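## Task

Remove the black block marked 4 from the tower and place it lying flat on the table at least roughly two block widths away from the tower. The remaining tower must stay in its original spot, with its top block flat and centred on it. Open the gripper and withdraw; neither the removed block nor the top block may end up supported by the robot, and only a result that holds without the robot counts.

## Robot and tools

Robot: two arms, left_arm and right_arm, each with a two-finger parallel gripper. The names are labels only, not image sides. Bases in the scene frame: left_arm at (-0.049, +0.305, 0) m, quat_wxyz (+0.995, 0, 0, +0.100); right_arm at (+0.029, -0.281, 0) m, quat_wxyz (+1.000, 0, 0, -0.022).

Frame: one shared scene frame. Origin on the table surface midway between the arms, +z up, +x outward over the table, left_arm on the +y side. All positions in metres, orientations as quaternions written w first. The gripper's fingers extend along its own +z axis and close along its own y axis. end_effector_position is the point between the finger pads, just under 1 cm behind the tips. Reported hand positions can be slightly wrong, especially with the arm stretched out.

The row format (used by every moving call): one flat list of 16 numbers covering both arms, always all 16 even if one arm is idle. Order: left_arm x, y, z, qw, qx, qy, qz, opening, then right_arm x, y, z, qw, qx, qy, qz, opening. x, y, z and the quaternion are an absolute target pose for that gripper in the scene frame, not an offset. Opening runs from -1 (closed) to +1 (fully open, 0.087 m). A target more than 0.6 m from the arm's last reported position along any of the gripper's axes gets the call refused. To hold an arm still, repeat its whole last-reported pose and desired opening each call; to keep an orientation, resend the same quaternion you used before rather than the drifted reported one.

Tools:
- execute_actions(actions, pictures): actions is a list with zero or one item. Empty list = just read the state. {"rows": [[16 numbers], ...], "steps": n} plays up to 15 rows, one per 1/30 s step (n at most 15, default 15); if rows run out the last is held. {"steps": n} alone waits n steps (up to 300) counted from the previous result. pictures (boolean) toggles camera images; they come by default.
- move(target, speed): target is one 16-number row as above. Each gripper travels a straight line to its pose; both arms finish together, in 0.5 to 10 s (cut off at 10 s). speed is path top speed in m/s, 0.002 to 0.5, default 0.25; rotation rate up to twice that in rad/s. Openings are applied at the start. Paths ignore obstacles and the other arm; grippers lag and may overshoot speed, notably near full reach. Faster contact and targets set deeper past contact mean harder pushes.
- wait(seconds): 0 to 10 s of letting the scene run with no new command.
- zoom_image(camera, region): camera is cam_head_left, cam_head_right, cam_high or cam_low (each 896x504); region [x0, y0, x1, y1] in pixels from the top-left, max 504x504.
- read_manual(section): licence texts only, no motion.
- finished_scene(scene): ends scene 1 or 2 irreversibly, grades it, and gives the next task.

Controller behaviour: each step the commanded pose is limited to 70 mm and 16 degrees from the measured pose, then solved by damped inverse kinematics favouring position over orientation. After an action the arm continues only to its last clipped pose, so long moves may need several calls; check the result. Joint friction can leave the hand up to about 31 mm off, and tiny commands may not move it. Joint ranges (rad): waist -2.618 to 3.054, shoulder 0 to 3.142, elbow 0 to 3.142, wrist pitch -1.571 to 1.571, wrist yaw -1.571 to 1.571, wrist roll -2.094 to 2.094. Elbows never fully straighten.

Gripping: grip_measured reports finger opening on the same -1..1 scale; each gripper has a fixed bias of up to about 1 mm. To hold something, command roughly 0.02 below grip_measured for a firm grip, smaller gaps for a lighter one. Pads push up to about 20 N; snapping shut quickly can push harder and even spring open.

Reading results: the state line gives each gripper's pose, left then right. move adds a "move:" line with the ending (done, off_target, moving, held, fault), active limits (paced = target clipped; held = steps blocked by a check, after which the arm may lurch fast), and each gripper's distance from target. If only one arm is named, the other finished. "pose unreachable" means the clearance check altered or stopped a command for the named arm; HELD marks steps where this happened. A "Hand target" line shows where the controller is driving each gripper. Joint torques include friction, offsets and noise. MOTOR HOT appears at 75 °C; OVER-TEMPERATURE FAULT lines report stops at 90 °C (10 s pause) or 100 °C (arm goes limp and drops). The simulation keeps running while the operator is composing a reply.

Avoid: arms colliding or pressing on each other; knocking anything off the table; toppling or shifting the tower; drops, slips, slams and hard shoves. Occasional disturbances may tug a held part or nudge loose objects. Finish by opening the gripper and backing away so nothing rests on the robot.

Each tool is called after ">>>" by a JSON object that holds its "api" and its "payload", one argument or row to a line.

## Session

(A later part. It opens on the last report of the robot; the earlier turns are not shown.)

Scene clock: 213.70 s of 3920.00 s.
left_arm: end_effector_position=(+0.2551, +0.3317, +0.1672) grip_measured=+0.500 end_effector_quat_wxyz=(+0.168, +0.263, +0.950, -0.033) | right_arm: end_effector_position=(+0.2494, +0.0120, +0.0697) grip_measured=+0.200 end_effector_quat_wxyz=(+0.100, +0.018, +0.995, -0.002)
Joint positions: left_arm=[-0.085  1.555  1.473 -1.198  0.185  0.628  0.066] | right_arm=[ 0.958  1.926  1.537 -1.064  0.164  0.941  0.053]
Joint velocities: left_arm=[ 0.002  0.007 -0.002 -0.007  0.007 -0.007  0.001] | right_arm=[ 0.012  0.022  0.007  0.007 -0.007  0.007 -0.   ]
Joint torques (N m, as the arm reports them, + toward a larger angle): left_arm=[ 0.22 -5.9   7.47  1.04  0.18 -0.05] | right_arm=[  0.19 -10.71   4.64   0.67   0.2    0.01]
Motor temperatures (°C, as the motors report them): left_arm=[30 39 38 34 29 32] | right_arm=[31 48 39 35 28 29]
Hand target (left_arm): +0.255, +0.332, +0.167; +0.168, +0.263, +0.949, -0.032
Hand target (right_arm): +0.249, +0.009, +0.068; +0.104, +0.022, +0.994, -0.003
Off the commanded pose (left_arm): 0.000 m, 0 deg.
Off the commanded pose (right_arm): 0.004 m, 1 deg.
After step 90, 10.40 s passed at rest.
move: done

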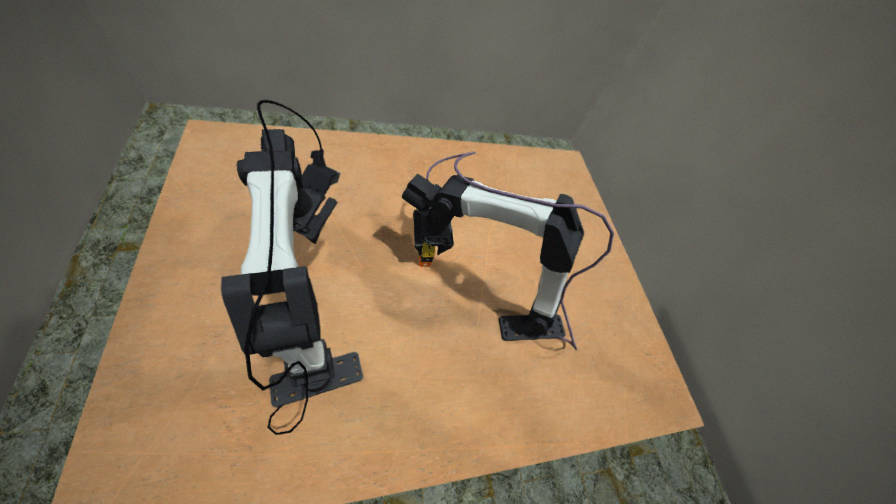

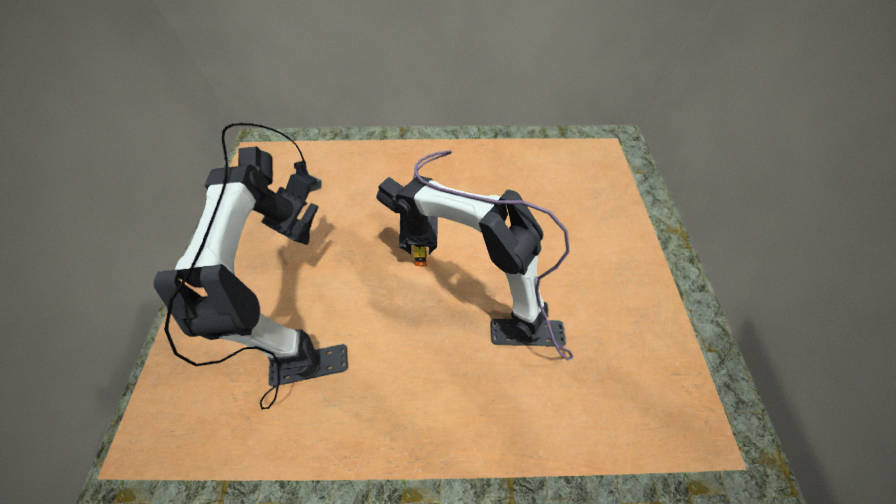

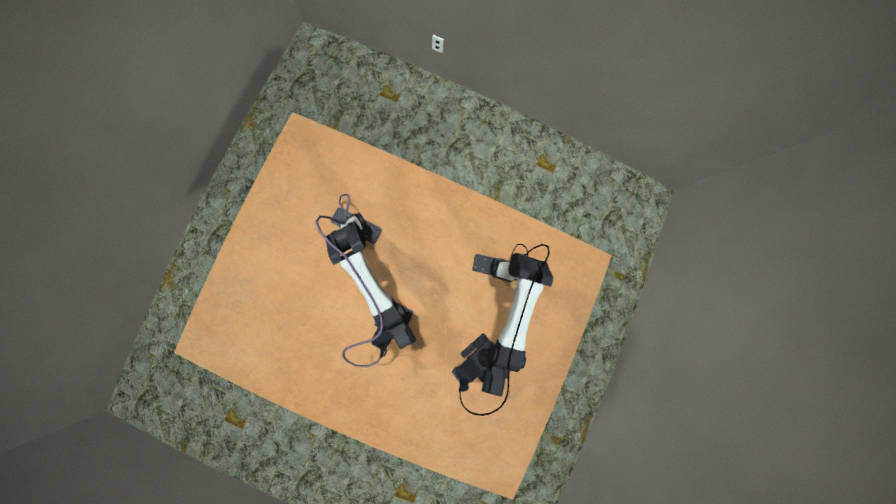

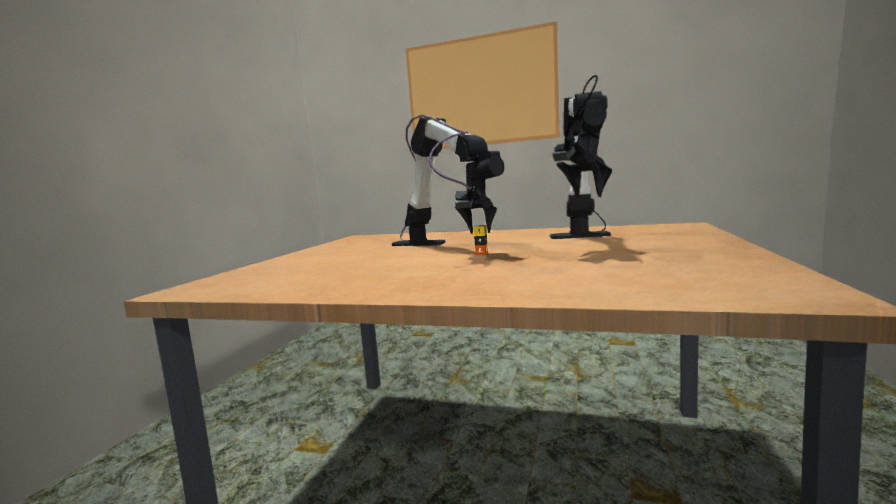

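>>> {"api": "execute_actions", "payload": {
  "actions": [
    {"rows": [[0.2554,0.3318,0.1672,0.168,0.263,0.949,-0.032,0.5,0.2494,0.012,0.0697,0.1,0.018,0.995,-0.002,0.14],[0.2554,0.3318,0.1672,0.168,0.263,0.949,-0.032,0.5,0.2494,0.012,0.0697,0.1,0.018,0.995,-0.002,0.08],[0.2554,0.3318,0.1672,0.168,0.263,0.949,-0.032,0.5,0.2494,0.012,0.0697,0.1,0.018,0.995,-0.002,0.02],[0.2554,0.3318,0.1672,0.168,0.263,0.949,-0.032,0.5,0.2494,0.012,0.0697,0.1,0.018,0.995,-0.002,-0.04],[0.2554,0.3318,0.1672,0.168,0.263,0.949,-0.032,0.5,0.2494,0.012,0.0697,0.1,0.018,0.995,-0.002,-0.09],[0.2554,0.3318,0.1672,0.168,0.263,0.949,-0.032,0.5,0.2494,0.012,0.0697,0.1,0.018,0.995,-0.002,-0.13],[0.2554,0.3318,0.1672,0.168,0.263,0.949,-0.032,0.5,0.2494,0.012,0.0697,0.1,0.018,0.995,-0.002,-0.16],[0.2554,0.3318,0.1672,0.168,0.263,0.949,-0.032,0.5,0.2494,0.012,0.0697,0.1,0.018,0.995,-0.002,-0.18],[0.2554,0.3318,0.1672,0.168,0.263,0.949,-0.032,0.5,0.2494,0.012,0.0697,0.1,0.018,0.995,-0.002,-0.2],[0.2554,0.3318,0.1672,0.168,0.263,0.949,-0.032,0.5,0.2494,0.012,0.0697,0.1,0.018,0.995,-0.002,-0.22],[0.2554,0.3318,0.1672,0.168,0.263,0.949,-0.032,0.5,0.2494,0.012,0.0697,0.1,0.018,0.995,-0.002,-0.24],[0.2554,0.3318,0.1672,0.168,0.263,0.949,-0.032,0.5,0.2494,0.012,0.0697,0.1,0.018,0.995,-0.002,-0.26],[0.2554,0.3318,0.1672,0.168,0.263,0.949,-0.032,0.5,0.2494,0.012,0.0697,0.1,0.018,0.995,-0.002,-0.28],[0.2554,0.3318,0.1672,0.168,0.263,0.949,-0.032,0.5,0.2494,0.012,0.0697,0.1,0.018,0.995,-0.002,-0.3]], "steps": 15}
  ],
  "pictures": false
}}

>>> {"api": "execute_actions", "payload": {
  "actions": []
}}

Scene clock: 236.67 s of 3920.00 s.
left_arm: end_effector_position=(+0.2551, +0.3317, +0.1672) grip_measured=+0.500 end_effector_quat_wxyz=(+0.168, +0.263, +0.950, -0.033) | right_arm: end_effector_position=(+0.2500, +0.0128, +0.0697) grip_measured=-0.272 end_effector_quat_wxyz=(+0.102, +0.018, +0.995, -0.000)
Joint positions: left_arm=[-0.085  1.555  1.473 -1.198  0.185  0.628  0.066] | right_arm=[ 0.958  1.926  1.537 -1.06   0.164  0.941  0.032]
Joint velocities: left_arm=[ 0.002 -0.017 -0.002 -0.007  0.022 -0.007 -0.001] | right_arm=[-0.017  0.002  0.007  0.095  0.037  0.007  0.   ]
Joint torques (N m, as the arm reports them, + toward a larger angle): left_arm=[ 0.14 -5.9   7.49  1.04  0.18 -0.05] | right_arm=[ 0.25 -9.64  6.7   0.56  0.1  -0.05]
Motor temperatures (°C, as the motors report them): left_arm=[30 39 38 34 29 32] | right_arm=[31 51 38 35 28 29]
Hand target (left_arm): +0.255, +0.332, +0.167; +0.168, +0.263, +0.949, -0.032
Hand target (right_arm): +0.249, +0.012, +0.070; +0.100, +0.018, +0.995, -0.002
Off the commanded pose (left_arm): 0.000 m, 0 deg.
Off the commanded pose (right_arm): 0.001 m, 0 deg.
Steps of this call (steps 1 to 90: nothing new was sent; then 19.47 s passed at rest; steps 91 to 105: all 15 steps of this action). Readings (end_effector_position):
91: left_arm (+0.2551, +0.3317, +0.1672) | right_arm (+0.2500, +0.0128, +0.0697)
92: left_arm (+0.2551, +0.3317, +0.1672) | right_arm (+0.2500, +0.0128, +0.0697)
94: left_arm (+0.2551, +0.3317, +0.1672) | right_arm (+0.2500, +0.0128, +0.0697)
98: left_arm (+0.2551, +0.3317, +0.1672) | right_arm (+0.2500, +0.0128, +0.0697)
105: the state above

Scene clock: 236.67 s of 3920.00 s.
left_arm: end_effector_position=(+0.2551, +0.3317, +0.1672) grip_measured=+0.500 end_effector_quat_wxyz=(+0.168, +0.263, +0.950, -0.033) | right_arm: end_effector_position=(+0.2500, +0.0128, +0.0697) grip_measured=-0.272 end_effector_quat_wxyz=(+0.102, +0.018, +0.995, -0.000)
Joint positions: left_arm=[-0.085  1.555  1.473 -1.198  0.185  0.628  0.066] | right_arm=[ 0.958  1.926  1.537 -1.06   0.164  0.941  0.032]
Joint velocities: left_arm=[ 0.002 -0.017 -0.002 -0.007  0.022 -0.007 -0.001] | right_arm=[-0.017  0.002  0.007  0.095  0.037  0.007  0.   ]
Joint torques (N m, as the arm reports them, + toward a larger angle): left_arm=[ 0.14 -5.9   7.49  1.04  0.18 -0.05] | right_arm=[ 0.25 -9.64  6.7   0.56  0.1  -0.05]
Motor temperatures (°C, as the motors report them): left_arm=[30 39 38 34 29 32] | right_arm=[31 51 38 35 28 29]
Hand target (left_arm): +0.255, +0.332, +0.167; +0.168, +0.263, +0.949, -0.032
Hand target (right_arm): +0.249, +0.012, +0.070; +0.100, +0.018, +0.995, -0.002
Off the commanded pose (left_arm): 0.000 m, 0 deg.
Off the commanded pose (right_arm): 0.001 m, 0 deg.

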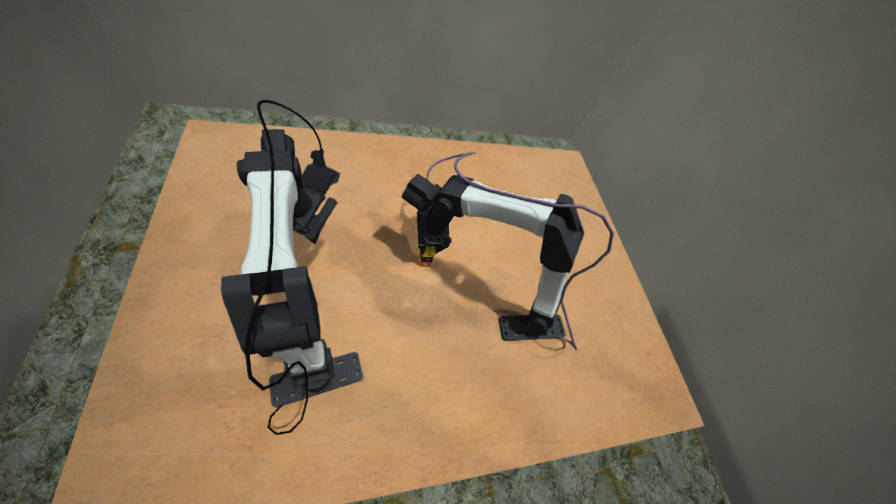

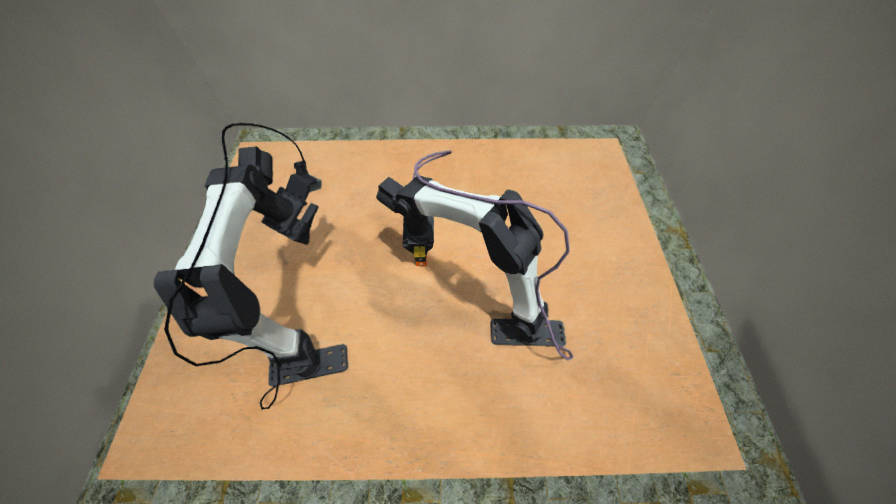

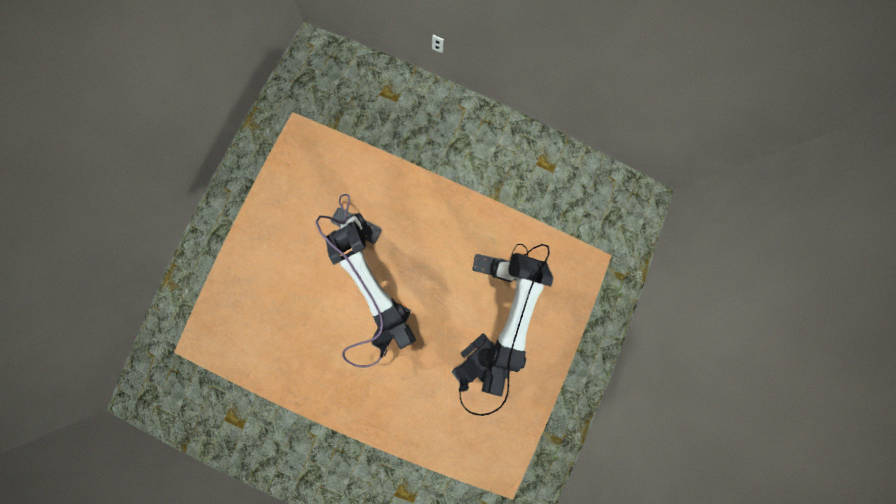

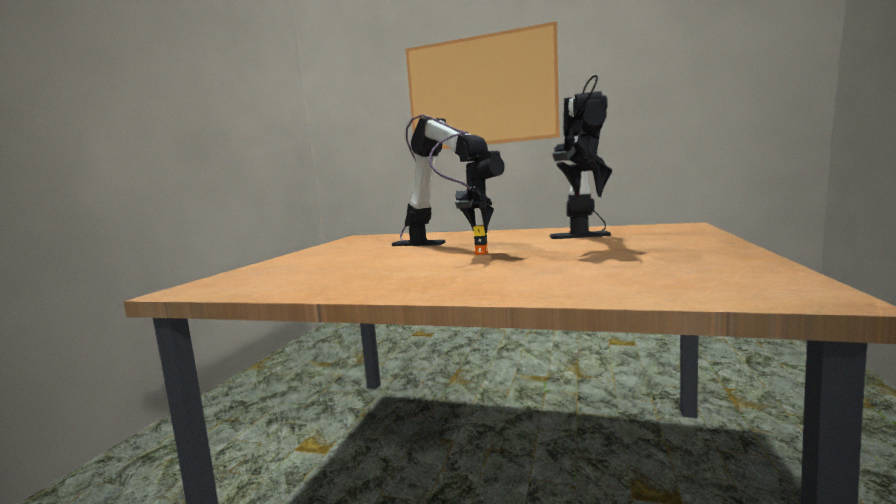

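>>> {"api": "move", "payload": {
  "target": [0.2554, 0.3318, 0.1672, 0.168, 0.263, 0.949, -0.032, 0.5, 0.25, 0.0128, 0.105, 0.102, 0.018, 0.995, 0.0, -0.3],
  "speed": 0.1
}}

>>> {"api": "move", "payload": {
  "target": [0.252, 0.008, 0.10, 0.1305, 0.0173, 0.9913, -0.0023, 0.5, 0.25, -0.22, 0.11, 0.102, 0.018, 0.995, 0.0, -0.3],
  "speed": 0.25
}}

>>> {"api": "zoom_image", "payload": {
  "camera": "cam_low",
  "region": [440, 185, 520, 265]
}}

>>> {"api": "zoom_image", "payload": {
  "camera": "cam_head_right",
  "region": [380, 200, 460, 280]
}}

Scene clock: 263.60 s of 3920.00 s.
left_arm: end_effector_position=(+0.2551, +0.3317, +0.1672) grip_measured=+0.500 end_effector_quat_wxyz=(+0.168, +0.263, +0.950, -0.033) | right_arm: end_effector_position=(+0.2486, +0.0110, +0.0953) grip_measured=-0.272 end_effector_quat_wxyz=(+0.096, +0.017, +0.995, -0.008)
Joint positions: left_arm=[-0.085  1.555  1.473 -1.198  0.185  0.628  0.066] | right_arm=[ 0.958  1.926  1.639 -1.181  0.164  0.941  0.032]
Joint velocities: left_arm=[-0.017 -0.007 -0.002  0.007 -0.007 -0.037  0.   ] | right_arm=[ 0.007 -0.002  0.007 -0.022 -0.022 -0.051  0.   ]
Joint torques (N m, as the arm reports them, + toward a larger angle): left_arm=[ 0.22 -5.91  7.42  1.04  0.19 -0.06] | right_arm=[  0.29 -10.48   8.39   0.45   0.11  -0.06]
Motor temperatures (°C, as the motors report them): left_arm=[30 39 39 34 29 32] | right_arm=[31 51 39 34 28 29]
Hand target (left_arm): +0.255, +0.332, +0.167; +0.168, +0.263, +0.949, -0.032
Hand target (right_arm): +0.250, +0.013, +0.105; +0.102, +0.018, +0.995, +0.000
Off the commanded pose (left_arm): 0.000 m, 0 deg.
Off the commanded pose (right_arm): 0.010 m, 1 deg.
After step 90, 22.97 s passed at rest.
move: done

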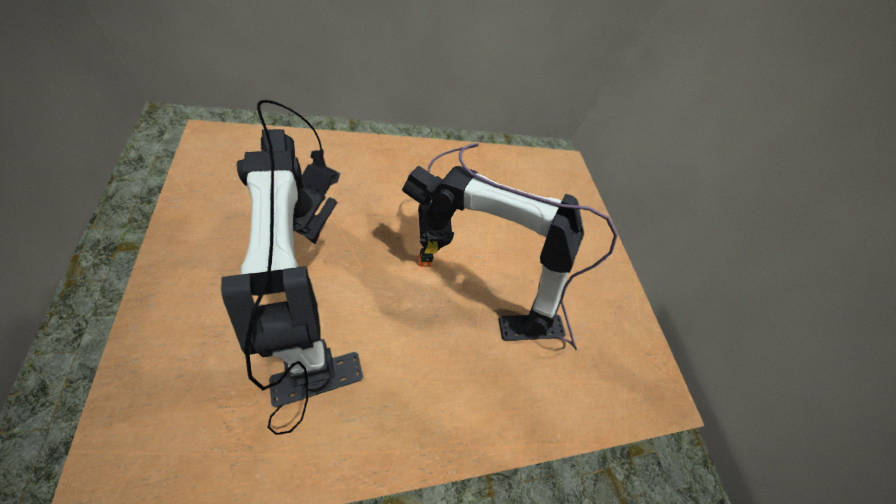

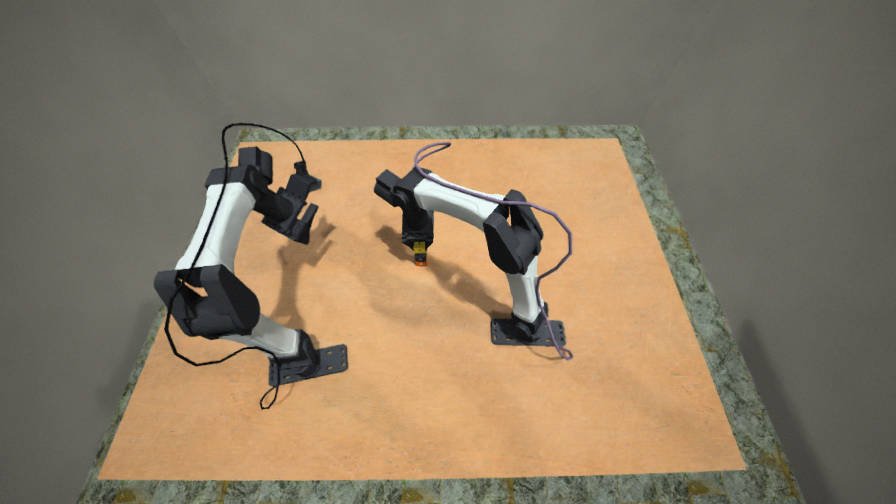

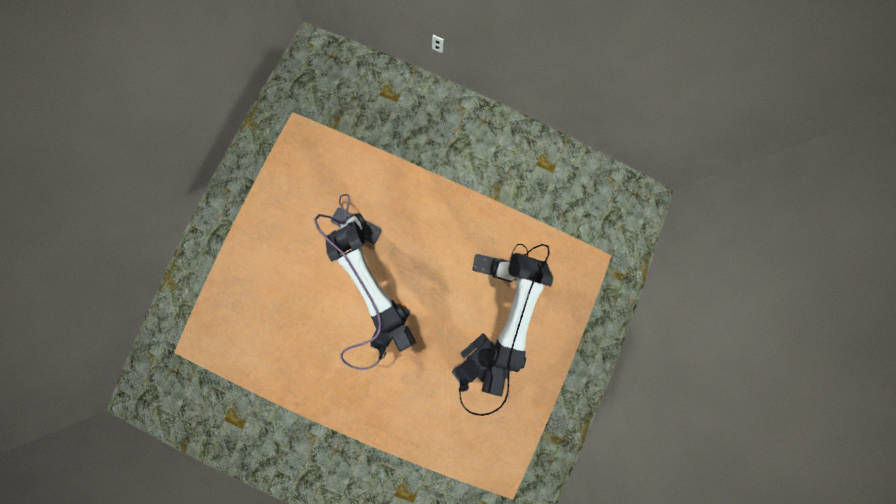

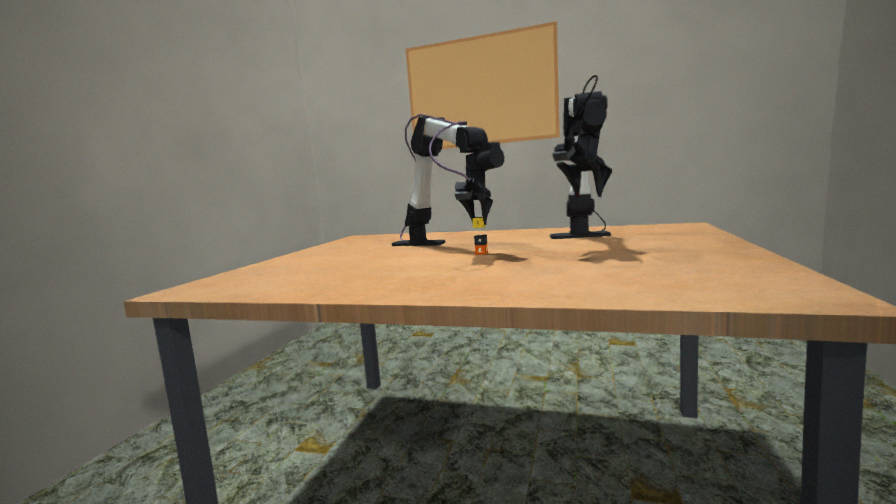

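Scene clock: 265.67 s of 3920.00 s.
left_arm: end_effector_position=(+0.2455, +0.0058, +0.1007) grip_measured=+0.500 end_effector_quat_wxyz=(+0.132, +0.022, +0.991, -0.013) | right_arm: end_effector_position=(+0.2532, -0.2136, +0.1140) grip_measured=-0.272 end_effector_quat_wxyz=(+0.103, +0.020, +0.994, +0.005)
Joint positions: left_arm=[-0.997  2.064  1.852 -1.149 -0.165 -0.735  0.066] | right_arm=[ 0.321  1.382  1.118 -1.106  0.051  0.312  0.032]
Joint velocities: left_arm=[-0.022  0.002  0.002 -0.051 -0.051  0.007  0.001] | right_arm=[-0.002 -0.022 -0.002  0.066 -0.051  0.007 -0.001]
Joint torques (N m, as the arm reports them, + toward a larger angle): left_arm=[ 0.38 -8.82  9.41  0.73 -0.18 -0.14] | right_arm=[-0.46 -5.64  4.79  0.83 -0.08 -0.15]
Motor temperatures (°C, as the motors report them): left_arm=[30 39 39 34 29 32] | right_arm=[31 51 39 34 28 29]
Hand target (left_arm): +0.248, +0.006, +0.100; +0.132, +0.017, +0.991, -0.007
Hand target (right_arm): +0.248, -0.217, +0.109; +0.097, +0.019, +0.995, +0.005
Off the commanded pose (left_arm): 0.007 m, 1 deg.
Off the commanded pose (right_arm): 0.008 m, 1 deg.
move: done

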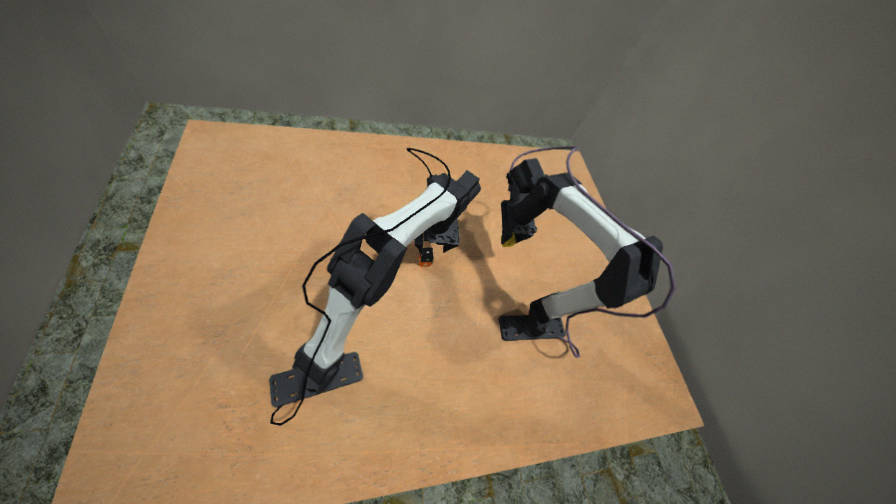

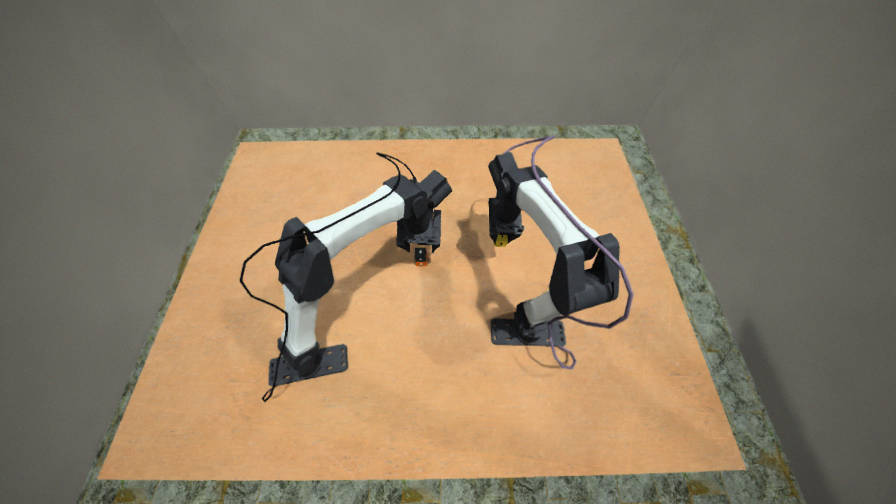

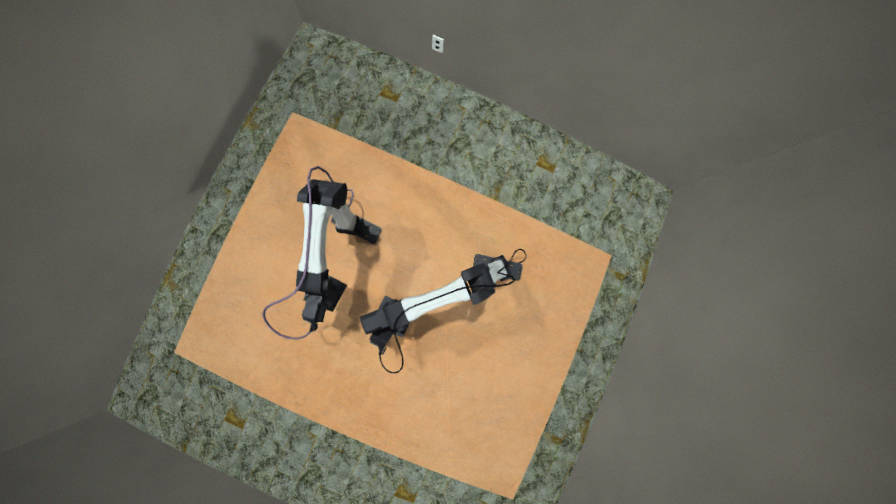

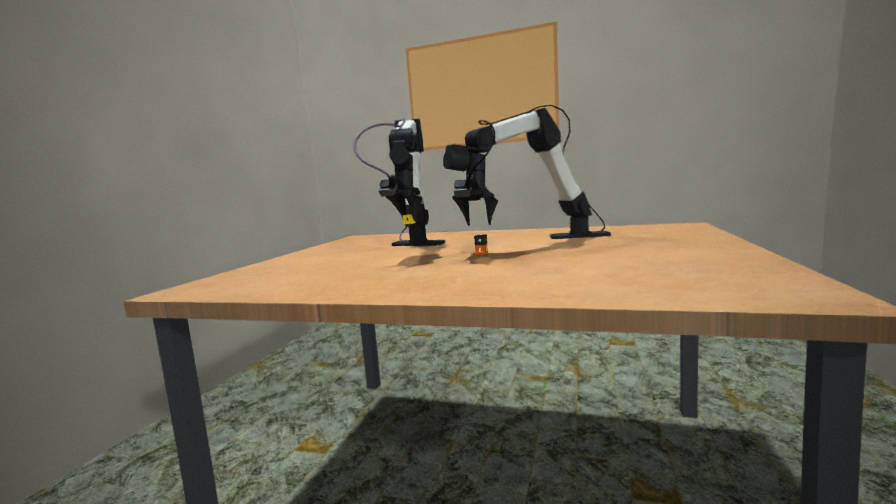

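Region (440, 185, 520, 265) of cam_low's 896x504 image, scaled by 6.300, with more detail than that image has.

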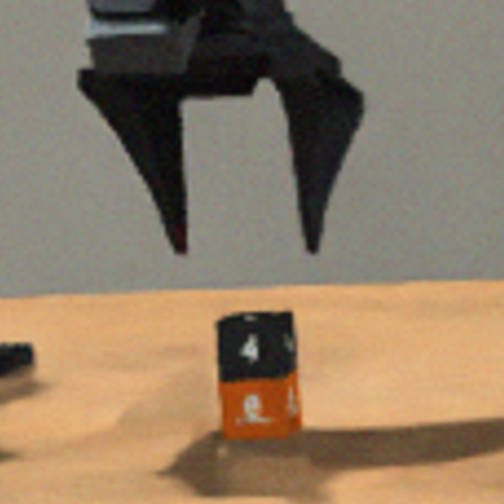

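Region (380, 200, 460, 280) of cam_head_right's 896x504 image, scaled by 6.300, with more detail than that image has.

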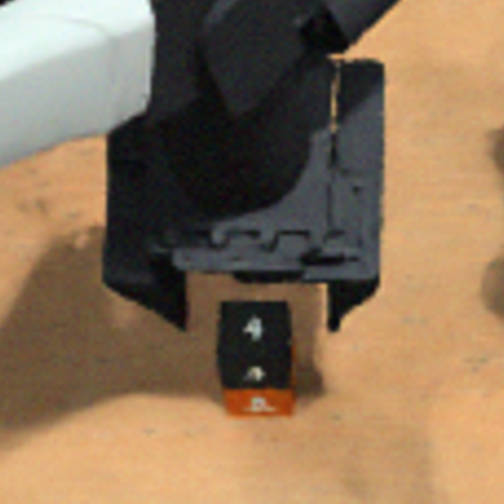

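>>> {"api": "move", "payload": {
  "target": [0.255, 0.0145, 0.043, 0.1305, 0.0173, 0.9913, 0.002, 0.4, 0.2532, -0.2136, 0.114, 0.103, 0.02, 0.994, 0.005, -0.3],
  "speed": 0.08
}}

>>> {"api": "zoom_image", "payload": {
  "camera": "cam_low",
  "region": [440, 185, 520, 265]
}}

>>> {"api": "zoom_image", "payload": {
  "camera": "cam_head_right",
  "region": [380, 200, 460, 280]
}}

Scene clock: 281.50 s of 3920.00 s.
left_arm: end_effector_position=(+0.2543, +0.0071, +0.0543) grip_measured=+0.400 end_effector_quat_wxyz=(+0.136, +0.018, +0.991, -0.010) | right_arm: end_effector_position=(+0.2531, -0.2135, +0.1140) grip_measured=-0.272 end_effector_quat_wxyz=(+0.103, +0.019, +0.994, +0.005)
Joint positions: left_arm=[-0.983  2.095  1.715 -0.978 -0.172 -0.729  0.061] | right_arm=[ 0.321  1.382  1.118 -1.106  0.05   0.311  0.032]
Joint velocities: left_arm=[ 0.022 -0.007 -0.017  0.037  0.007 -0.051  0.   ] | right_arm=[ 0.017 -0.012  0.002  0.037 -0.007 -0.022  0.   ]
Joint torques (N m, as the arm reports them, + toward a larger angle): left_arm=[ 1.11 -9.31  5.51  1.   -0.22  0.03] | right_arm=[ 0.26 -4.68  6.94  0.79 -0.01 -0.04]
Motor temperatures (°C, as the motors report them): left_arm=[30 41 40 33 29 32] | right_arm=[31 49 38 34 28 29]
Hand target (left_arm): +0.255, +0.014, +0.043; +0.130, +0.018, +0.991, +0.002
Hand target (right_arm): +0.253, -0.214, +0.114; +0.103, +0.020, +0.994, +0.005
Off the commanded pose (left_arm): 0.014 m, 2 deg.
Off the commanded pose (right_arm): 0.000 m, 0 deg.
After step 90, 11.57 s passed at rest.
move: off_target (left_arm)

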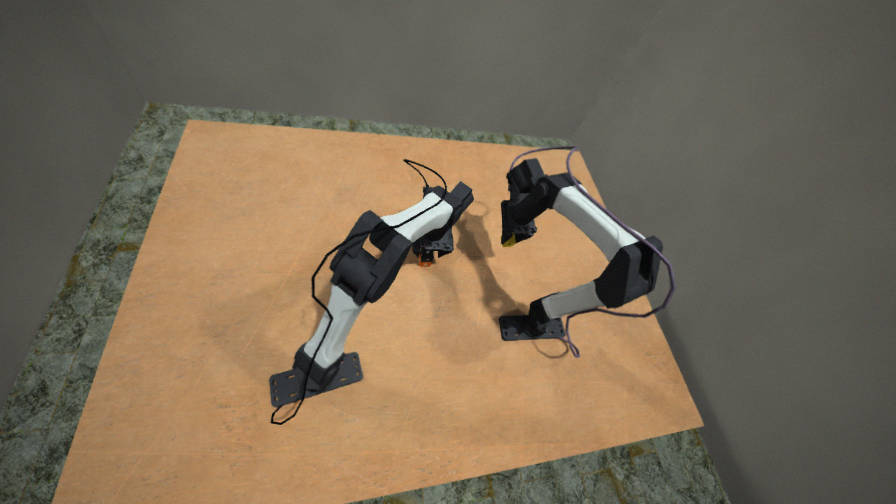

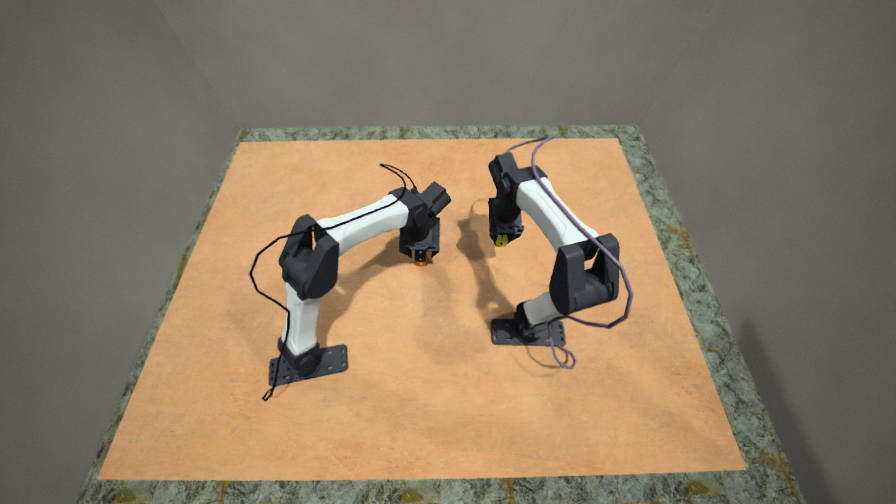

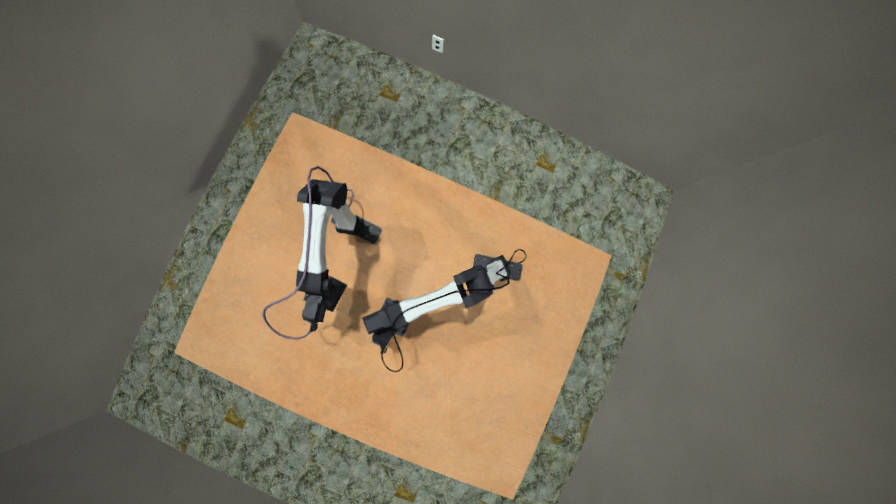

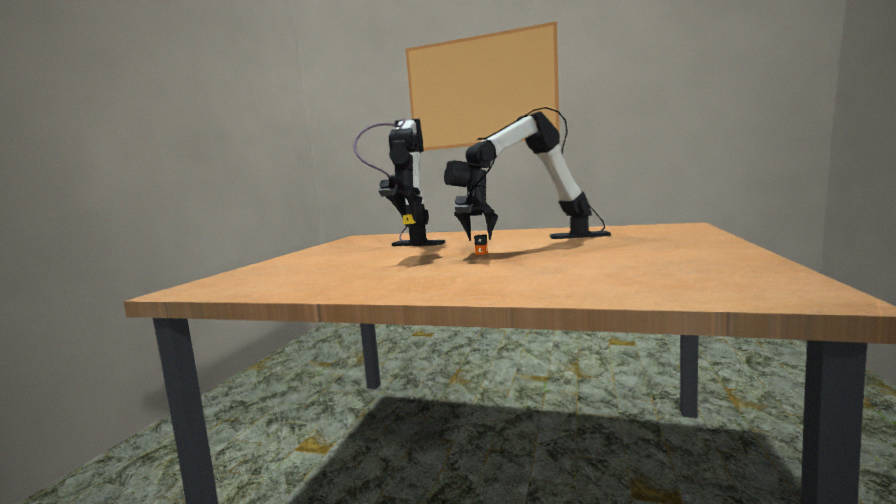

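Region (440, 185, 520, 265) of cam_low's 896x504 image, scaled by 6.300, with more detail than that image has.

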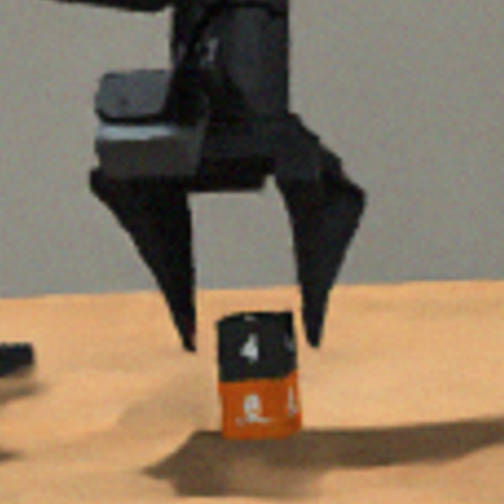

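Region (380, 200, 460, 280) of cam_head_right's 896x504 image, scaled by 6.300, with more detail than that image has.

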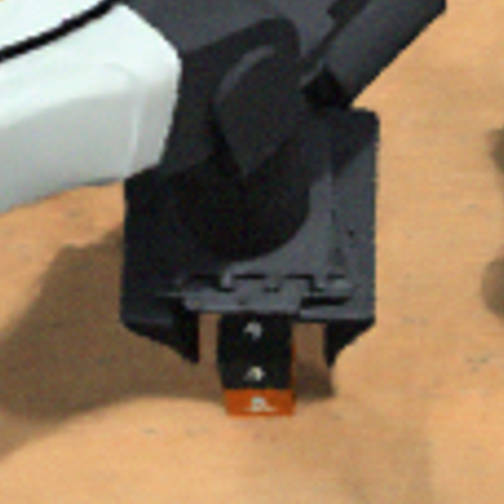

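>>> {"api": "move", "payload": {
  "target": [0.255, 0.017, 0.0395, 0.1305, 0.0173, 0.9913, 0.002, 0.2, 0.2532, -0.2136, 0.114, 0.103, 0.02, 0.994, 0.005, -0.3],
  "speed": 0.04
}}

>>> {"api": "zoom_image", "payload": {
  "camera": "cam_low",
  "region": [440, 185, 520, 265]
}}

>>> {"api": "zoom_image", "payload": {
  "camera": "cam_head_right",
  "region": [380, 200, 460, 280]
}}

Scene clock: 296.20 s of 3920.00 s.
left_arm: end_effector_position=(+0.2534, +0.0083, +0.0491) grip_measured=+0.200 end_effector_quat_wxyz=(+0.135, +0.020, +0.991, -0.009) | right_arm: end_effector_position=(+0.2531, -0.2135, +0.1140) grip_measured=-0.272 end_effector_quat_wxyz=(+0.103, +0.019, +0.994, +0.005)
Joint positions: left_arm=[-0.983  2.095  1.694 -0.959 -0.173 -0.725  0.052] | right_arm=[ 0.321  1.382  1.118 -1.106  0.05   0.311  0.032]
Joint velocities: left_arm=[-0.012  0.002 -0.012  0.051  0.051 -0.066 -0.001] | right_arm=[ 0.007  0.002 -0.007  0.037  0.051 -0.11  -0.001]
Joint torques (N m, as the arm reports them, + toward a larger angle): left_arm=[ 1.45 -9.73  5.23  1.01 -0.17  0.03] | right_arm=[ 0.24 -4.68  6.93  0.78  0.   -0.04]
Motor temperatures (°C, as the motors report them): left_arm=[30 43 39 34 29 32] | right_arm=[31 47 39 34 28 29]
Hand target (left_arm): +0.255, +0.017, +0.040; +0.130, +0.017, +0.991, +0.002
Hand target (right_arm): +0.253, -0.214, +0.114; +0.103, +0.020, +0.994, +0.005
Off the commanded pose (left_arm): 0.013 m, 1 deg.
Off the commanded pose (right_arm): 0.000 m, 0 deg.
After step 90, 10.93 s passed at rest.
move: off_target (left_arm)

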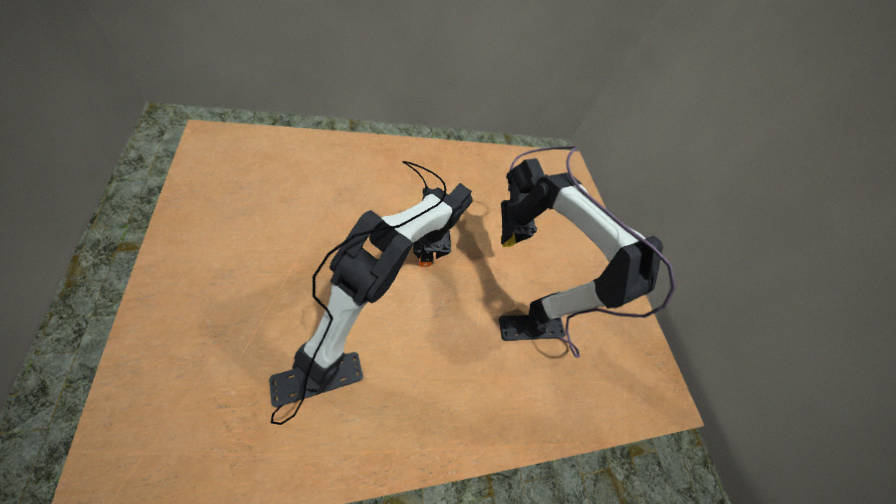

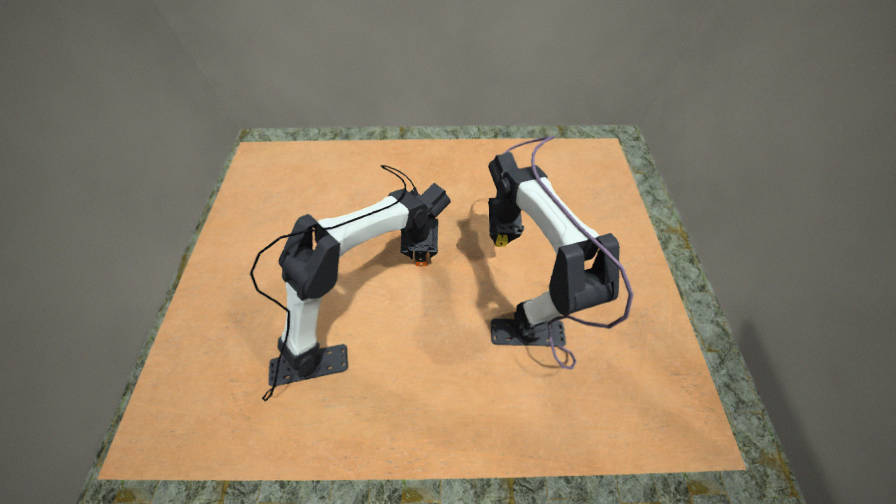

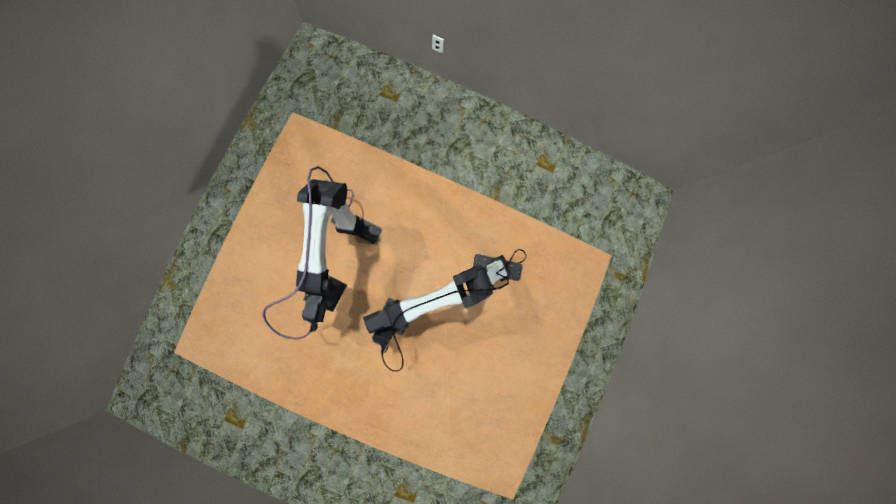

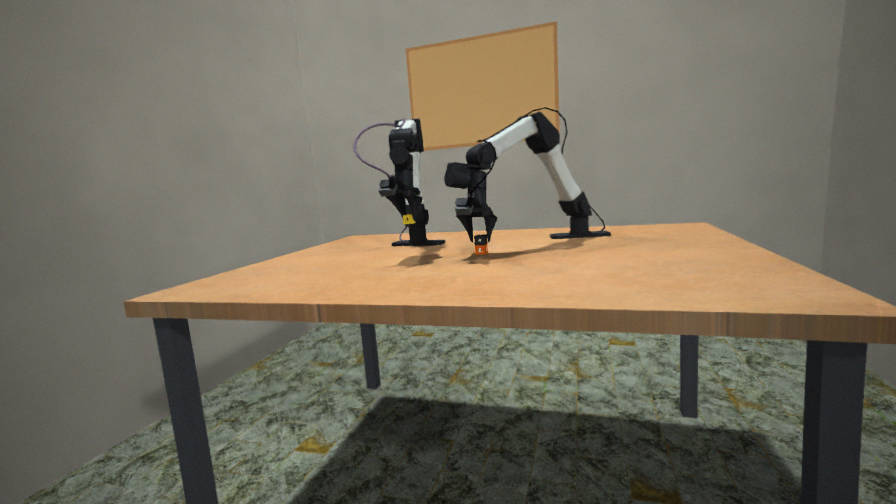

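Region (440, 185, 520, 265) of cam_low's 896x504 image, scaled by 6.300, with more detail than that image has.

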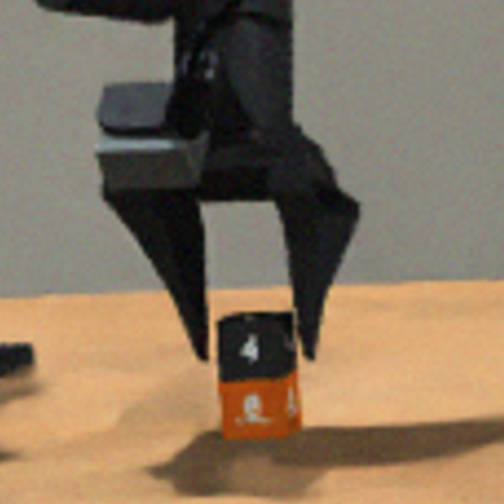

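Region (380, 200, 460, 280) of cam_head_right's 896x504 image, scaled by 6.300, with more detail than that image has.

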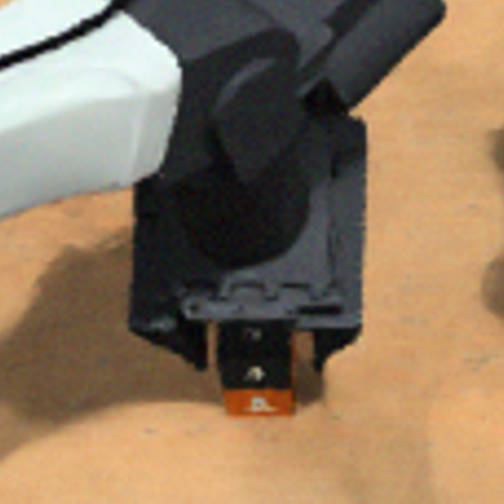

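>>> {"api": "execute_actions", "payload": {
  "actions": [
    {"rows": [[0.2534,0.0083,0.0491,0.135,0.02,0.991,-0.009,0.13,0.2532,-0.2136,0.114,0.103,0.02,0.994,0.005,-0.3],[0.2534,0.0083,0.0491,0.135,0.02,0.991,-0.009,0.06,0.2532,-0.2136,0.114,0.103,0.02,0.994,0.005,-0.3],[0.2534,0.0083,0.0491,0.135,0.02,0.991,-0.009,-0.01,0.2532,-0.2136,0.114,0.103,0.02,0.994,0.005,-0.3],[0.2534,0.0083,0.0491,0.135,0.02,0.991,-0.009,-0.07,0.2532,-0.2136,0.114,0.103,0.02,0.994,0.005,-0.3],[0.2534,0.0083,0.0491,0.135,0.02,0.991,-0.009,-0.12,0.2532,-0.2136,0.114,0.103,0.02,0.994,0.005,-0.3],[0.2534,0.0083,0.0491,0.135,0.02,0.991,-0.009,-0.15,0.2532,-0.2136,0.114,0.103,0.02,0.994,0.005,-0.3],[0.2534,0.0083,0.0491,0.135,0.02,0.991,-0.009,-0.175,0.2532,-0.2136,0.114,0.103,0.02,0.994,0.005,-0.3],[0.2534,0.0083,0.0491,0.135,0.02,0.991,-0.009,-0.2,0.2532,-0.2136,0.114,0.103,0.02,0.994,0.005,-0.3],[0.2534,0.0083,0.0491,0.135,0.02,0.991,-0.009,-0.22,0.2532,-0.2136,0.114,0.103,0.02,0.994,0.005,-0.3],[0.2534,0.0083,0.0491,0.135,0.02,0.991,-0.009,-0.24,0.2532,-0.2136,0.114,0.103,0.02,0.994,0.005,-0.3],[0.2534,0.0083,0.0491,0.135,0.02,0.991,-0.009,-0.26,0.2532,-0.2136,0.114,0.103,0.02,0.994,0.005,-0.3],[0.2534,0.0083,0.0491,0.135,0.02,0.991,-0.009,-0.28,0.2532,-0.2136,0.114,0.103,0.02,0.994,0.005,-0.3],[0.2534,0.0083,0.0491,0.135,0.02,0.991,-0.009,-0.3,0.2532,-0.2136,0.114,0.103,0.02,0.994,0.005,-0.3],[0.2534,0.0083,0.0491,0.135,0.02,0.991,-0.009,-0.315,0.2532,-0.2136,0.114,0.103,0.02,0.994,0.005,-0.3]], "steps": 15}
  ],
  "pictures": false
}}

Scene clock: 311.33 s of 3920.00 s.
left_arm: end_effector_position=(+0.2536, +0.0080, +0.0491) grip_measured=-0.255 end_effector_quat_wxyz=(+0.136, +0.020, +0.991, -0.010) | right_arm: end_effector_position=(+0.2531, -0.2135, +0.1140) grip_measured=-0.272 end_effector_quat_wxyz=(+0.103, +0.019, +0.994, +0.005)
Joint positions: left_arm=[-0.983  2.095  1.694 -0.958 -0.173 -0.724  0.033] | right_arm=[ 0.321  1.382  1.118 -1.106  0.05   0.311  0.032]
Joint velocities: left_arm=[-0.007 -0.017 -0.012  0.022 -0.037  0.022  0.   ] | right_arm=[ 0.002  0.012  0.002 -0.051 -0.022  0.022 -0.   ]
Joint torques (N m, as the arm reports them, + toward a larger angle): left_arm=[  0.27 -10.3    7.33   0.85  -0.07  -0.05] | right_arm=[ 0.25 -4.69  6.96  0.78  0.01 -0.04]
Motor temperatures (°C, as the motors report them): left_arm=[30 45 38 33 29 32] | right_arm=[31 45 39 34 28 29]
Hand target (left_arm): +0.253, +0.008, +0.049; +0.135, +0.020, +0.991, -0.009
Hand target (right_arm): +0.253, -0.214, +0.114; +0.103, +0.020, +0.994, +0.005
Off the commanded pose (left_arm): 0.000 m, 0 deg.
Off the commanded pose (right_arm): 0.000 m, 0 deg.
Steps of this call (steps 1 to 90: nothing new was sent; then 11.63 s passed at rest; steps 91 to 105: all 15 steps of this action). Readings (end_effector_position):
91: left_arm (+0.2536, +0.0080, +0.0491) | right_arm (+0.2531, -0.2135, +0.1140)
92: left_arm (+0.2536, +0.0080, +0.0491) | right_arm (+0.2531, -0.2135, +0.1140)
94: left_arm (+0.2536, +0.0080, +0.0491) | right_arm (+0.2531, -0.2135, +0.1140)
98: left_arm (+0.2536, +0.0080, +0.0491) | right_arm (+0.2531, -0.2135, +0.1140)
105: the state above


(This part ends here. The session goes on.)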